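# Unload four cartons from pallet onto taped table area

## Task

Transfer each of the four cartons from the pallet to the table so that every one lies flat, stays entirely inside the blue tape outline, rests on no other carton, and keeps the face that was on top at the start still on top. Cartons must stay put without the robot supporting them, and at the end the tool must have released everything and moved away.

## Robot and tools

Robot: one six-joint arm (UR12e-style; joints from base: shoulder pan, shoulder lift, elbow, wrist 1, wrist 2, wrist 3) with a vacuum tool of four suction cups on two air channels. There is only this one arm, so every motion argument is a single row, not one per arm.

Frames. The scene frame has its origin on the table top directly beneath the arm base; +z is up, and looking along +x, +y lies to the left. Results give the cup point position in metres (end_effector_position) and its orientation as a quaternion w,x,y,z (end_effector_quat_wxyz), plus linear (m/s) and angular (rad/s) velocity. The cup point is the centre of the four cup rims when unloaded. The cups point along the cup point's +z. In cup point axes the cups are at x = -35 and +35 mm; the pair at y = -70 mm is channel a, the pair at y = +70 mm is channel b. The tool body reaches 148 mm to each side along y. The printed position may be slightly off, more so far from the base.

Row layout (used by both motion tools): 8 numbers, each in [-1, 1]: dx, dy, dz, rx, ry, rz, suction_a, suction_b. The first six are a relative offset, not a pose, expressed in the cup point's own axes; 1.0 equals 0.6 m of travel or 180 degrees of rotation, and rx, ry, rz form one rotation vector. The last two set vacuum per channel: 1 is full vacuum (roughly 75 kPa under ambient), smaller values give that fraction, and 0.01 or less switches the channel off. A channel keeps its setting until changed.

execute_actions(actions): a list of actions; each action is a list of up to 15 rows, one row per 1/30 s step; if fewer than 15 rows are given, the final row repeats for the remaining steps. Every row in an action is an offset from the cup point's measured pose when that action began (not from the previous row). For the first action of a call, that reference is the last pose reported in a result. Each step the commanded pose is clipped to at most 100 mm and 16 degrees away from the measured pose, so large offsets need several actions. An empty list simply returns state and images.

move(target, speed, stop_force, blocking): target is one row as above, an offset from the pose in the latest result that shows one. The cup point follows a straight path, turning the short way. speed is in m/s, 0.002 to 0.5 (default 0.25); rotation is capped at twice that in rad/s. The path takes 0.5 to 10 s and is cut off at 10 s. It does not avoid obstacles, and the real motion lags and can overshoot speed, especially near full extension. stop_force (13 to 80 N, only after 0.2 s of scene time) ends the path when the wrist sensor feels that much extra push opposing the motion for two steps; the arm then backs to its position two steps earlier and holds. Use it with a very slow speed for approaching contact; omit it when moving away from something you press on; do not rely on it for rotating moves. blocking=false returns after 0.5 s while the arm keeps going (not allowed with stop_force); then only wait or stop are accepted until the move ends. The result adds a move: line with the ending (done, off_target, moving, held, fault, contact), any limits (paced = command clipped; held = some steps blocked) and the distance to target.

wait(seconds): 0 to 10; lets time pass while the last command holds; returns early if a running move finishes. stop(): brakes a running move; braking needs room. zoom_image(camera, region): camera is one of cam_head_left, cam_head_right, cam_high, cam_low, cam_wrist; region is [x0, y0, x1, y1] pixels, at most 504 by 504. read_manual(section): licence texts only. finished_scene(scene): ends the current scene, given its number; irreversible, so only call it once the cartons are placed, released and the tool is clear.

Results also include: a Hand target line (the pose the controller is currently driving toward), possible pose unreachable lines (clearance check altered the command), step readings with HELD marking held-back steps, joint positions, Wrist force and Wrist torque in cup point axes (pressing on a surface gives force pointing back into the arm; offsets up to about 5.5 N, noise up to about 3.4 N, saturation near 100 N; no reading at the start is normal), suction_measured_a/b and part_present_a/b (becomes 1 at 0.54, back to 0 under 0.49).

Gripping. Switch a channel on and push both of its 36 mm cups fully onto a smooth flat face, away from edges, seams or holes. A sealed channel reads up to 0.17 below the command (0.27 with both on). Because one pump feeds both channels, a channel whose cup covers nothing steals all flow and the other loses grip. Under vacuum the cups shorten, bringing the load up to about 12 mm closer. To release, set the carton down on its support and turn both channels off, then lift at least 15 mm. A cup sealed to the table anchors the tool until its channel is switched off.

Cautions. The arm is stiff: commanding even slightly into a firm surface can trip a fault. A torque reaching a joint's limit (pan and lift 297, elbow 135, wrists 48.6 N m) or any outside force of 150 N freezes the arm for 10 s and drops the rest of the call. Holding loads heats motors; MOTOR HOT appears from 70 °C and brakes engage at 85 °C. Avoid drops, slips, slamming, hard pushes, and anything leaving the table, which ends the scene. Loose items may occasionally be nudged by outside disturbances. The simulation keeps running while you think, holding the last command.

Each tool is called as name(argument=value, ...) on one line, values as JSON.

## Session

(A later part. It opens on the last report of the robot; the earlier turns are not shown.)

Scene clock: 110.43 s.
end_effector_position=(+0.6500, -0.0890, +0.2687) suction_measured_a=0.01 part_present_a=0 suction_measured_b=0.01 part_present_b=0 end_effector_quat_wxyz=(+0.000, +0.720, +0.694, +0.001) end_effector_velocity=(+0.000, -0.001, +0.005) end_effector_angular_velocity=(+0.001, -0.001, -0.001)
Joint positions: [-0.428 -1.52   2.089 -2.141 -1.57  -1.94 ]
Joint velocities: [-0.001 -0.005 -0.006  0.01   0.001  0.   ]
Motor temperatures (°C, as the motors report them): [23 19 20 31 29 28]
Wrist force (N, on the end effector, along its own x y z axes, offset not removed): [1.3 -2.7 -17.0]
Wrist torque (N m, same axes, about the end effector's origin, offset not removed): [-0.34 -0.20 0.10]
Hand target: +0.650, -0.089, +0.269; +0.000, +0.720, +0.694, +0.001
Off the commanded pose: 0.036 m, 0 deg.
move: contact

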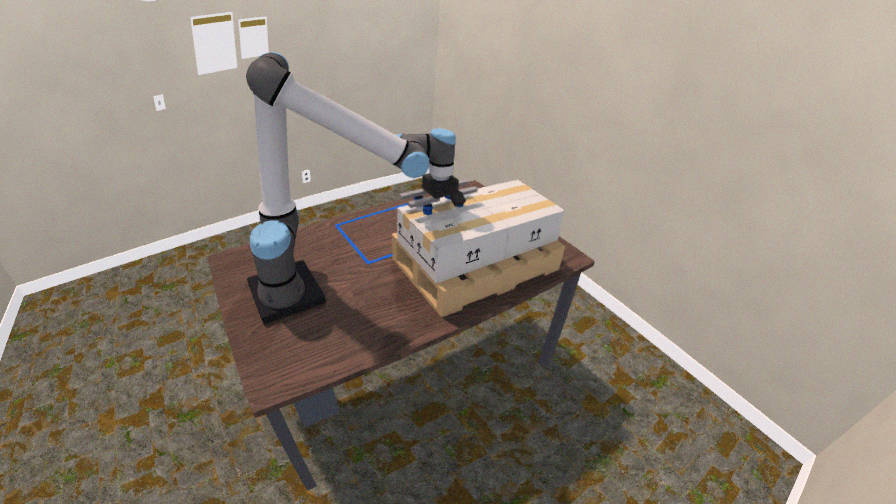

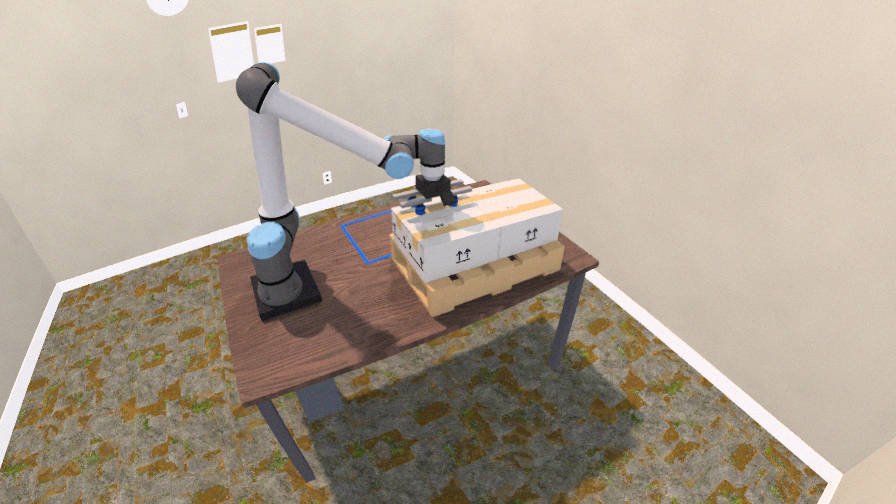

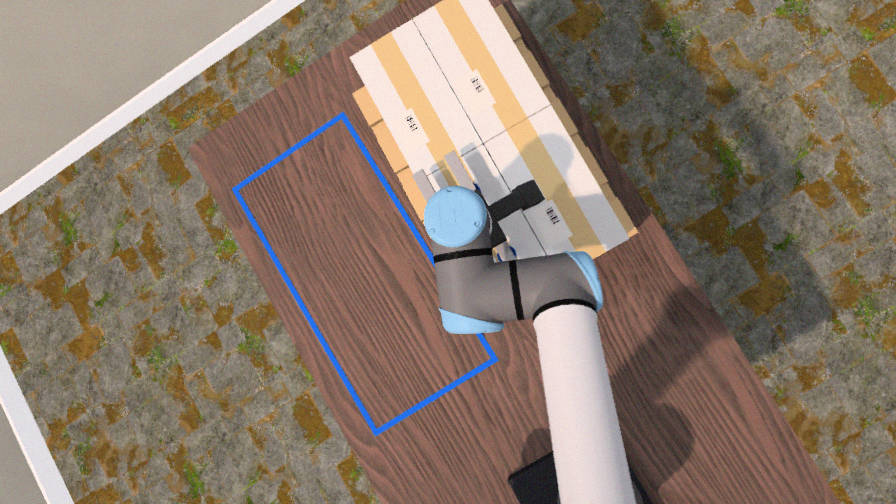

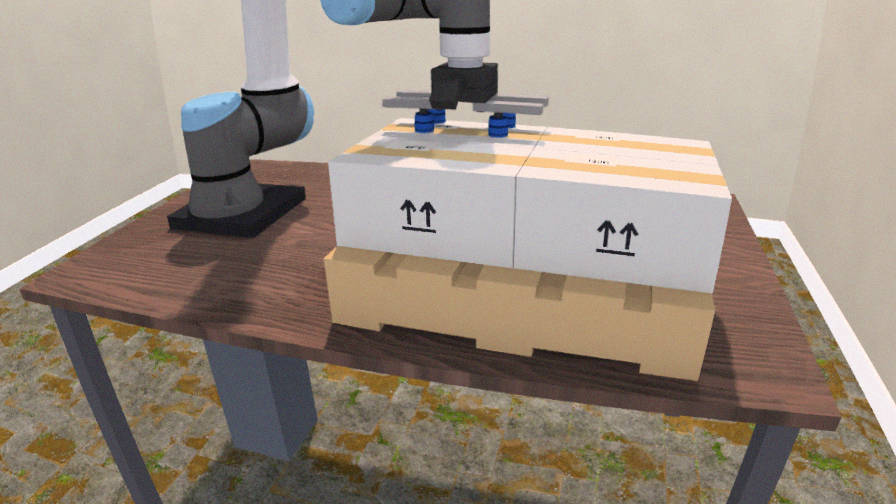

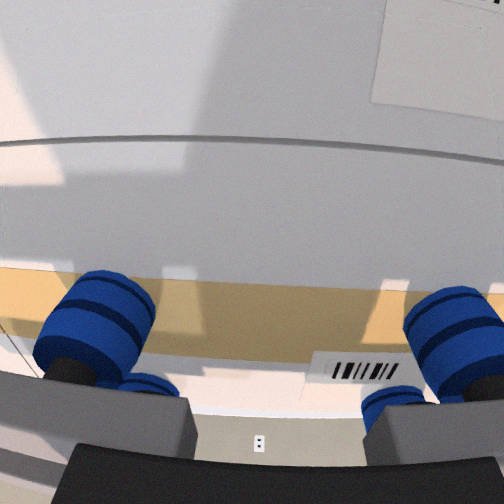

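execute_actions(actions=[[[0,0,0.004,0,0,0,1,1]],[[0,0,0,0,0,0,1,1]]])

move(target=[0.01,0,-0.08,0,0,0,1,1], speed=0.06)

Scene clock: 120.67 s.
end_effector_position=(+0.6500, -0.0890, +0.2664) suction_measured_a=0.01 part_present_a=0 suction_measured_b=0.01 part_present_b=0 end_effector_quat_wxyz=(+0.000, +0.720, +0.694, +0.001) end_effector_velocity=(+0.000, +0.000, +0.000) end_effector_angular_velocity=(+0.000, -0.001, +0.001)
Joint positions: [-0.428 -1.518  2.092 -2.146 -1.57  -1.94 ]
Joint velocities: [ 0.001 -0.    -0.    -0.     0.001 -0.   ]
Motor temperatures (°C, as the motors report them): [23 19 20 31 29 28]
Wrist force (N, on the end effector, along its own x y z axes, offset not removed): [0.5 -3.3 -28.6]
Wrist torque (N m, same axes, about the end effector's origin, offset not removed): [-0.37 0.00 0.11]
Hand target: +0.650, -0.089, +0.266; +0.000, +0.720, +0.694, +0.001
Off the commanded pose: 0.000 m, 0 deg.
Step readings (end_effector_position; steps 1 to 15: 1st action; 16 to 30: 2nd action):
0: (+0.6501, -0.0891, +0.2695)
1: (+0.6501, -0.0891, +0.2695)
2: (+0.6502, -0.0891, +0.2693)
4: (+0.6502, -0.0891, +0.2683)
8: (+0.6501, -0.0890, +0.2671)
15: (+0.6500, -0.0890, +0.2664)
16: (+0.6500, -0.0890, +0.2664)
17: (+0.6500, -0.0890, +0.2664)
19: (+0.6500, -0.0890, +0.2664)
23: (+0.6500, -0.0890, +0.2664)
30: end_effector_position above

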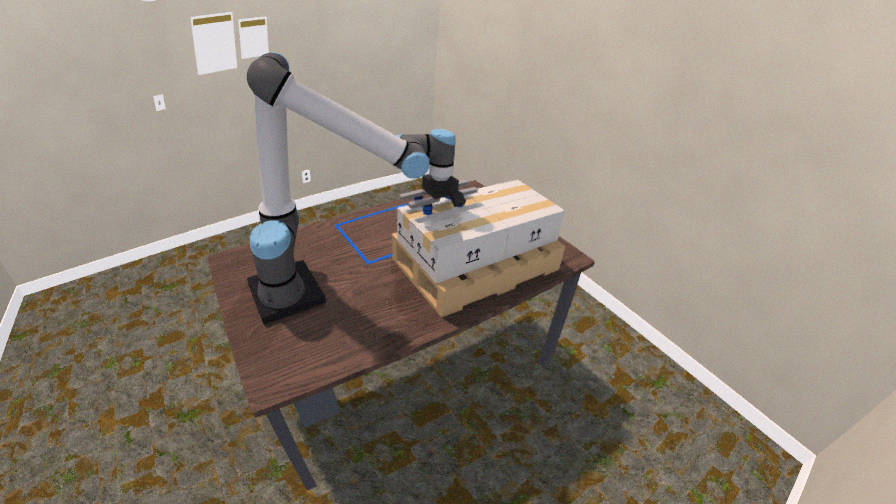

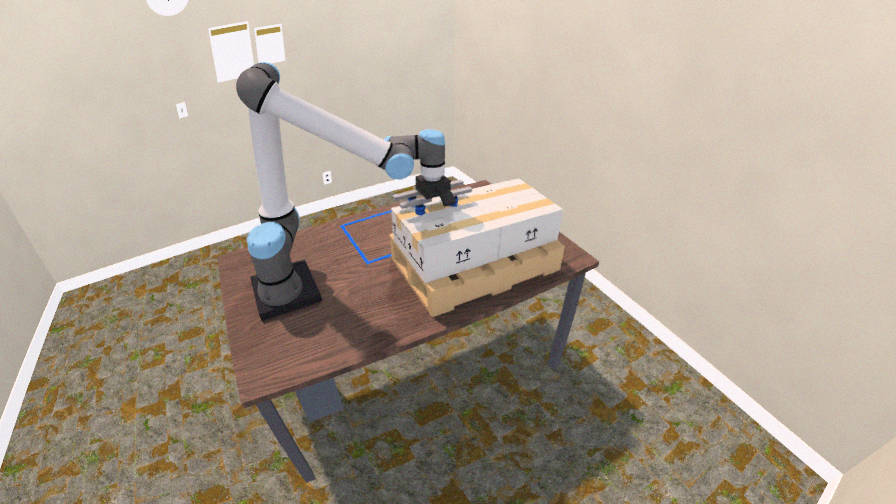

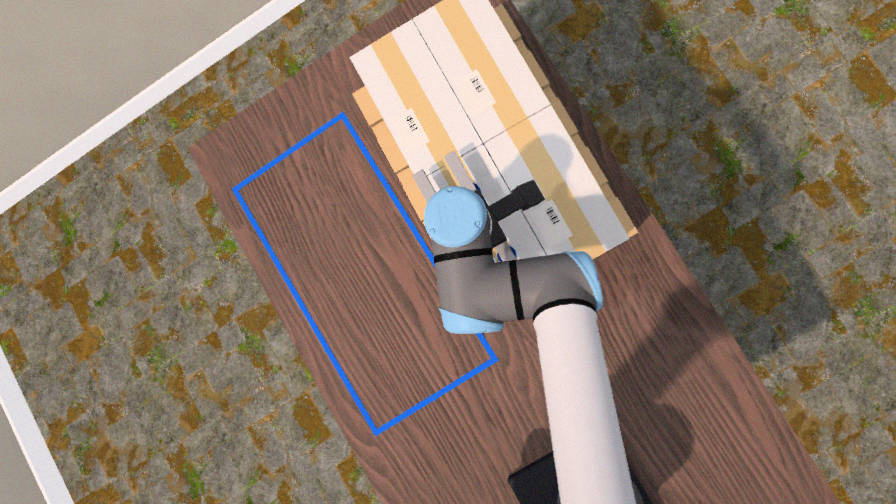

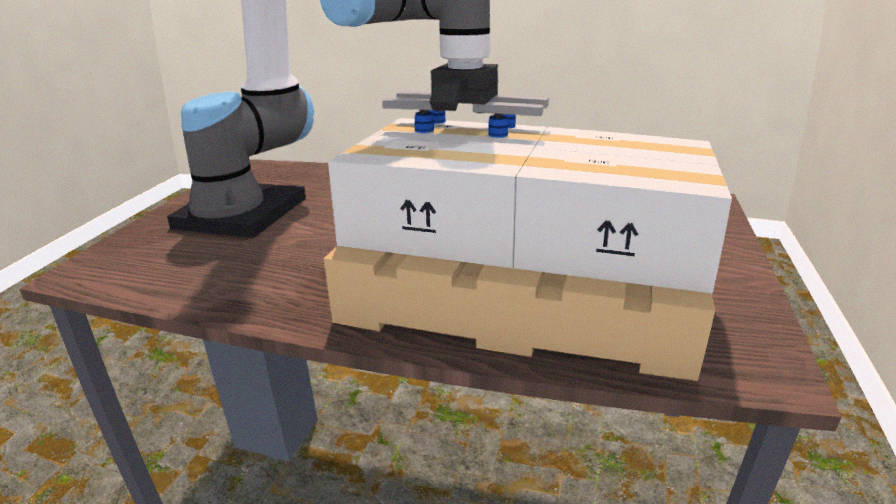

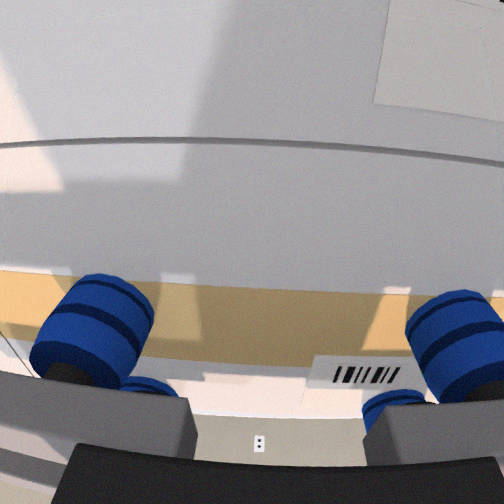

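Scene clock: 121.93 s.
end_effector_position=(+0.6502, -0.0831, +0.3141) suction_measured_a=0.01 part_present_a=0 suction_measured_b=0.01 part_present_b=0 end_effector_quat_wxyz=(+0.000, +0.720, +0.694, +0.001) end_effector_velocity=(-0.000, +0.000, +0.002) end_effector_angular_velocity=(-0.000, +0.000, +0.000)
Joint positions: [-0.419 -1.563  2.042 -2.051 -1.57  -1.931]
Joint velocities: [ 0.    -0.002 -0.003  0.005 -0.     0.   ]
Motor temperatures (°C, as the motors report them): [23 19 20 31 29 28]
Wrist force (N, on the end effector, along its own x y z axes, offset not removed): [0.6 -0.4 0.9]
Wrist torque (N m, same axes, about the end effector's origin, offset not removed): [-0.09 -0.18 0.07]
Hand target: +0.650, -0.083, +0.314; +0.000, +0.720, +0.694, +0.001
Off the commanded pose: 0.000 m, 0 deg.
move: done

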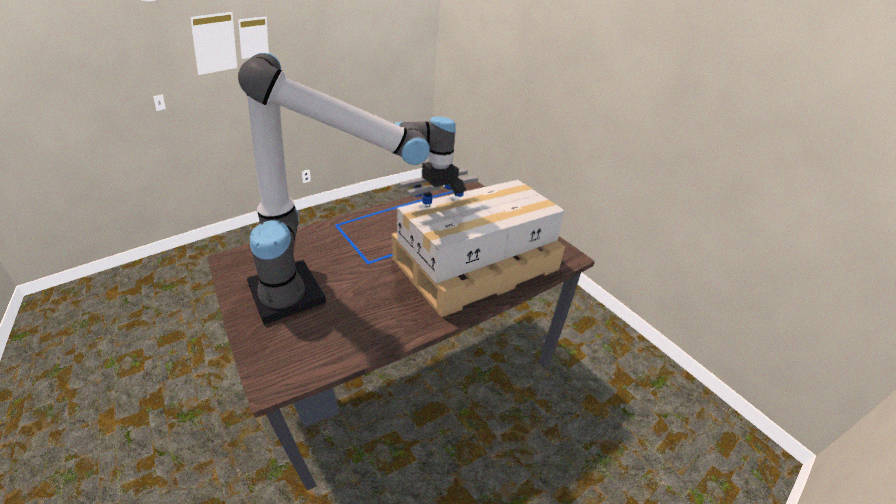

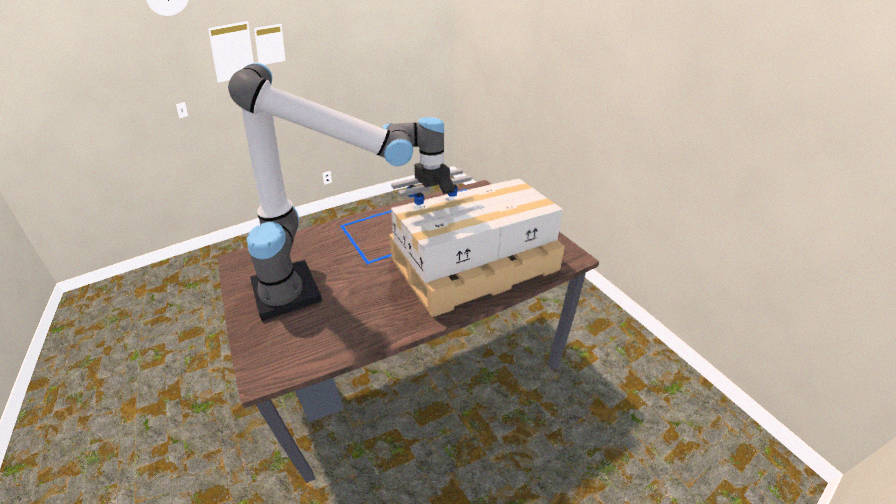

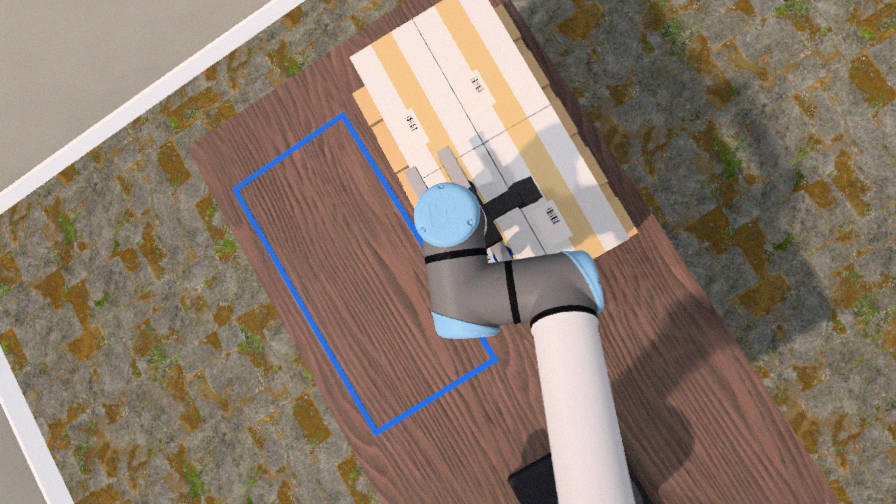

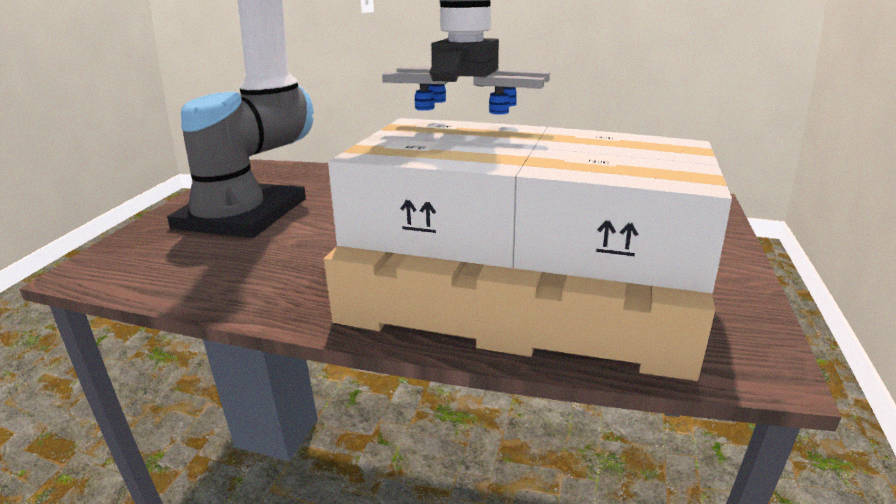

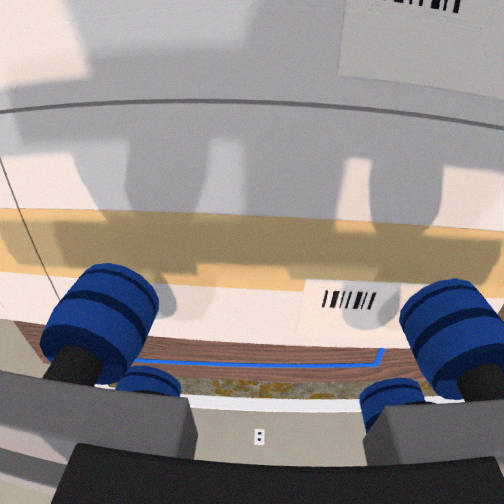

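move(target=[-0.05,0,0.062,0,0,0,0,0], speed=0.1)

execute_actions(actions=[[[0,0,0.015,0,0,0,1,1]],[[0,0,0,0,0,0,1,1]]])

Scene clock: 129.63 s.
end_effector_position=(+0.6492, -0.1128, +0.2771) suction_measured_a=0.01 part_present_a=0 suction_measured_b=0.01 part_present_b=0 end_effector_quat_wxyz=(+0.000, +0.720, +0.694, +0.001) end_effector_velocity=(-0.000, -0.001, -0.002) end_effector_angular_velocity=(-0.000, -0.000, +0.000)
Joint positions: [-0.463 -1.524  2.076 -2.124 -1.57  -1.974]
Joint velocities: [-0.002  0.002  0.002 -0.004 -0.    -0.002]
Motor temperatures (°C, as the motors report them): [23 19 20 31 29 28]
Wrist force (N, on the end effector, along its own x y z axes, offset not removed): [2.6 -2.3 -1.5]
Wrist torque (N m, same axes, about the end effector's origin, offset not removed): [-0.37 -0.46 0.07]
Hand target: +0.649, -0.113, +0.277; +0.000, +0.720, +0.694, +0.001
Off the commanded pose: 0.000 m, 0 deg.
move: done

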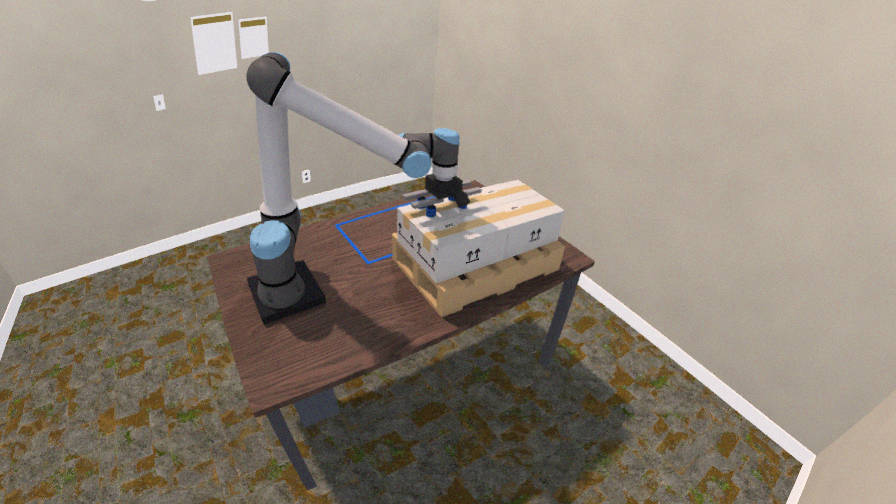

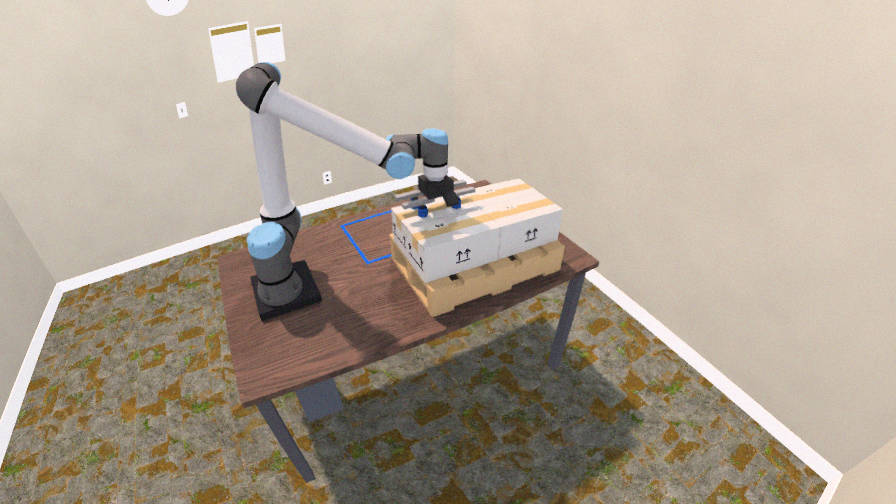

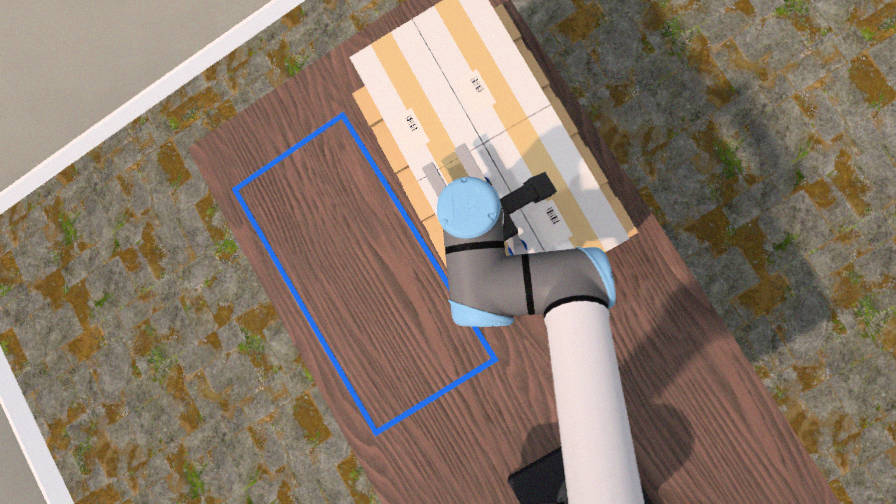

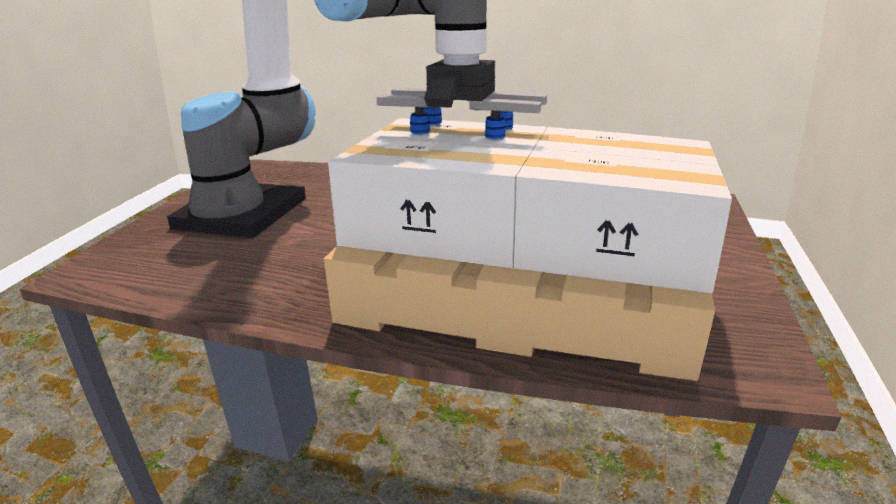

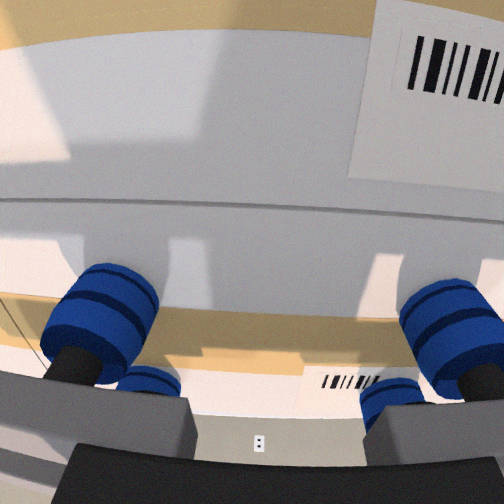

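Scene clock: 130.63 s.
end_effector_position=(+0.6491, -0.1129, +0.2683) suction_measured_a=0.60 part_present_a=1 suction_measured_b=0.60 part_present_b=1 end_effector_quat_wxyz=(-0.000, +0.720, +0.694, +0.001) end_effector_velocity=(-0.001, -0.001, -0.001) end_effector_angular_velocity=(+0.000, +0.002, -0.001)
Joint positions: [-0.463 -1.515  2.085 -2.141 -1.57  -1.974]
Joint velocities: [-0.001  0.001  0.     0.001 -0.001 -0.   ]
Motor temperatures (°C, as the motors report them): [23 19 20 31 29 28]
Wrist force (N, on the end effector, along its own x y z axes, offset not removed): [1.0 -1.6 21.7]
Wrist torque (N m, same axes, about the end effector's origin, offset not removed): [0.13 -0.19 0.05]
Hand target: +0.649, -0.113, +0.268; +0.000, +0.720, +0.694, +0.001
Off the commanded pose: 0.000 m, 0 deg.
Step readings (end_effector_position; steps 1 to 15: 1st action; 16 to 30: 2nd action):
0: (+0.6492, -0.1128, +0.2771)
1: (+0.6492, -0.1129, +0.2770)
2: (+0.6492, -0.1129, +0.2759)
4: (+0.6491, -0.1129, +0.2729)
8: (+0.6490, -0.1128, +0.2697)
15: (+0.6491, -0.1129, +0.2683)
16: (+0.6491, -0.1129, +0.2683)
17: (+0.6491, -0.1129, +0.2683)
19: (+0.6491, -0.1129, +0.2683)
23: (+0.6491, -0.1129, +0.2683)
30: end_effector_position above

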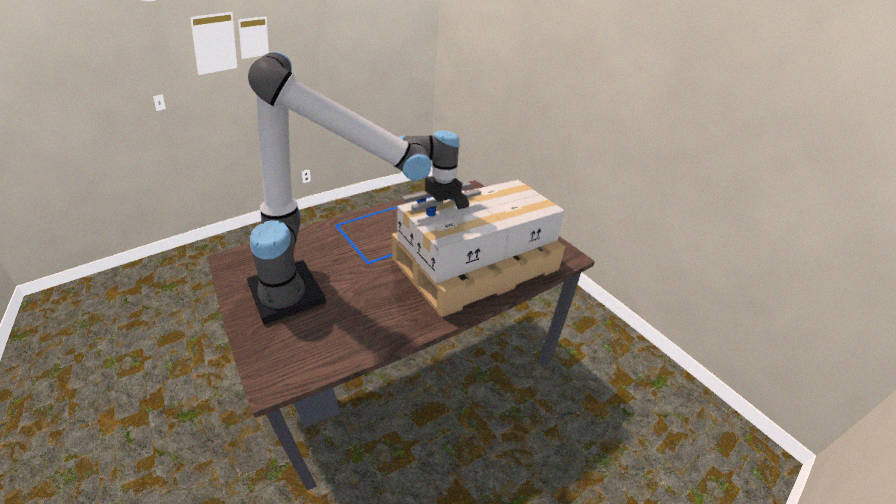

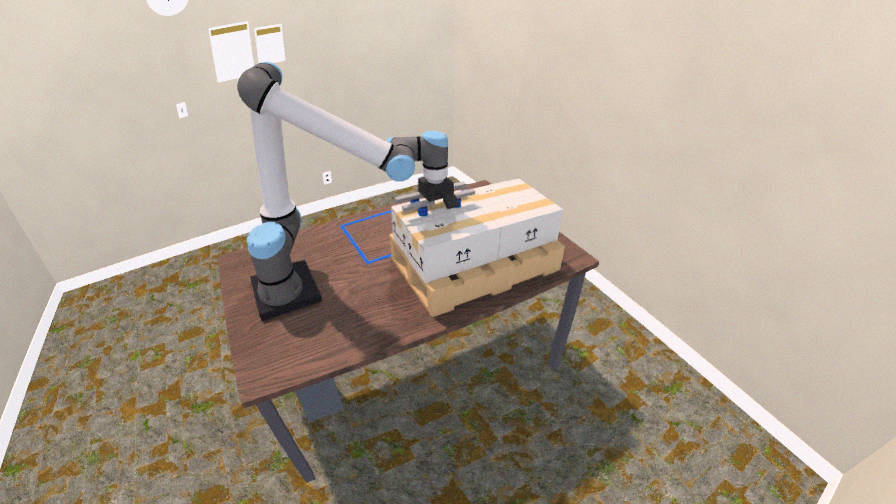

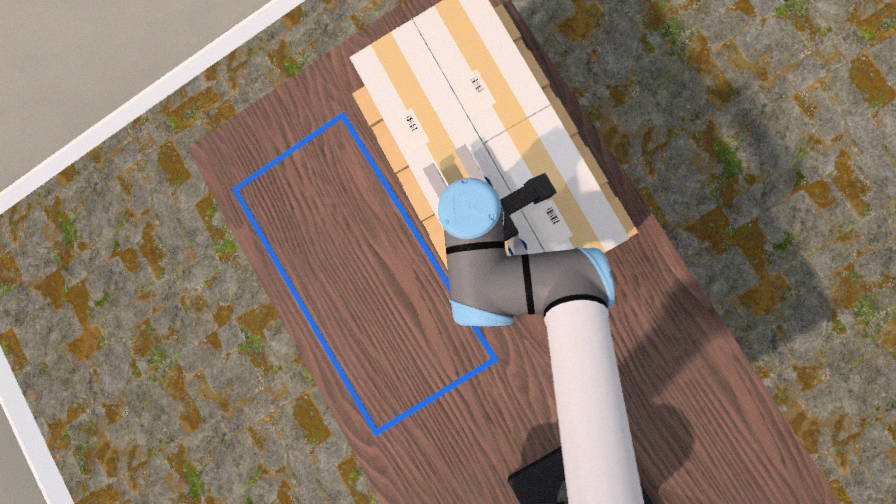

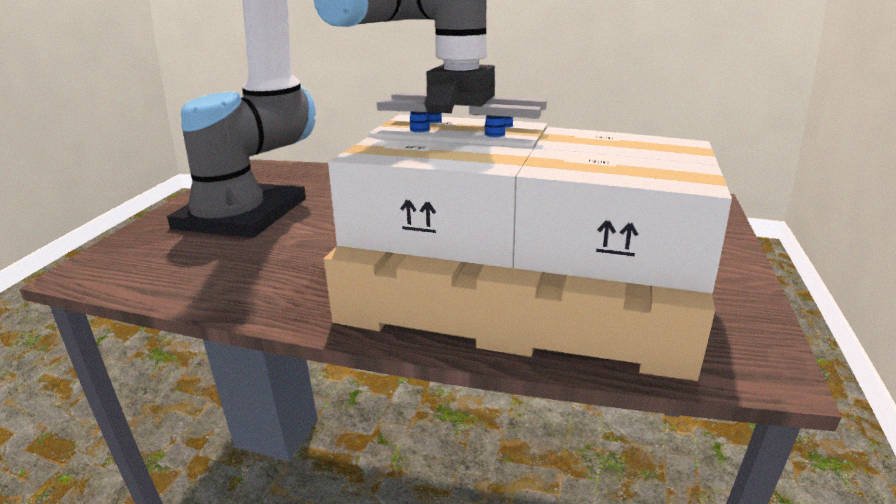

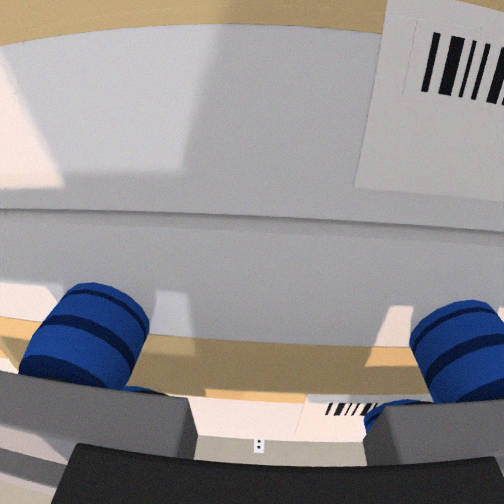

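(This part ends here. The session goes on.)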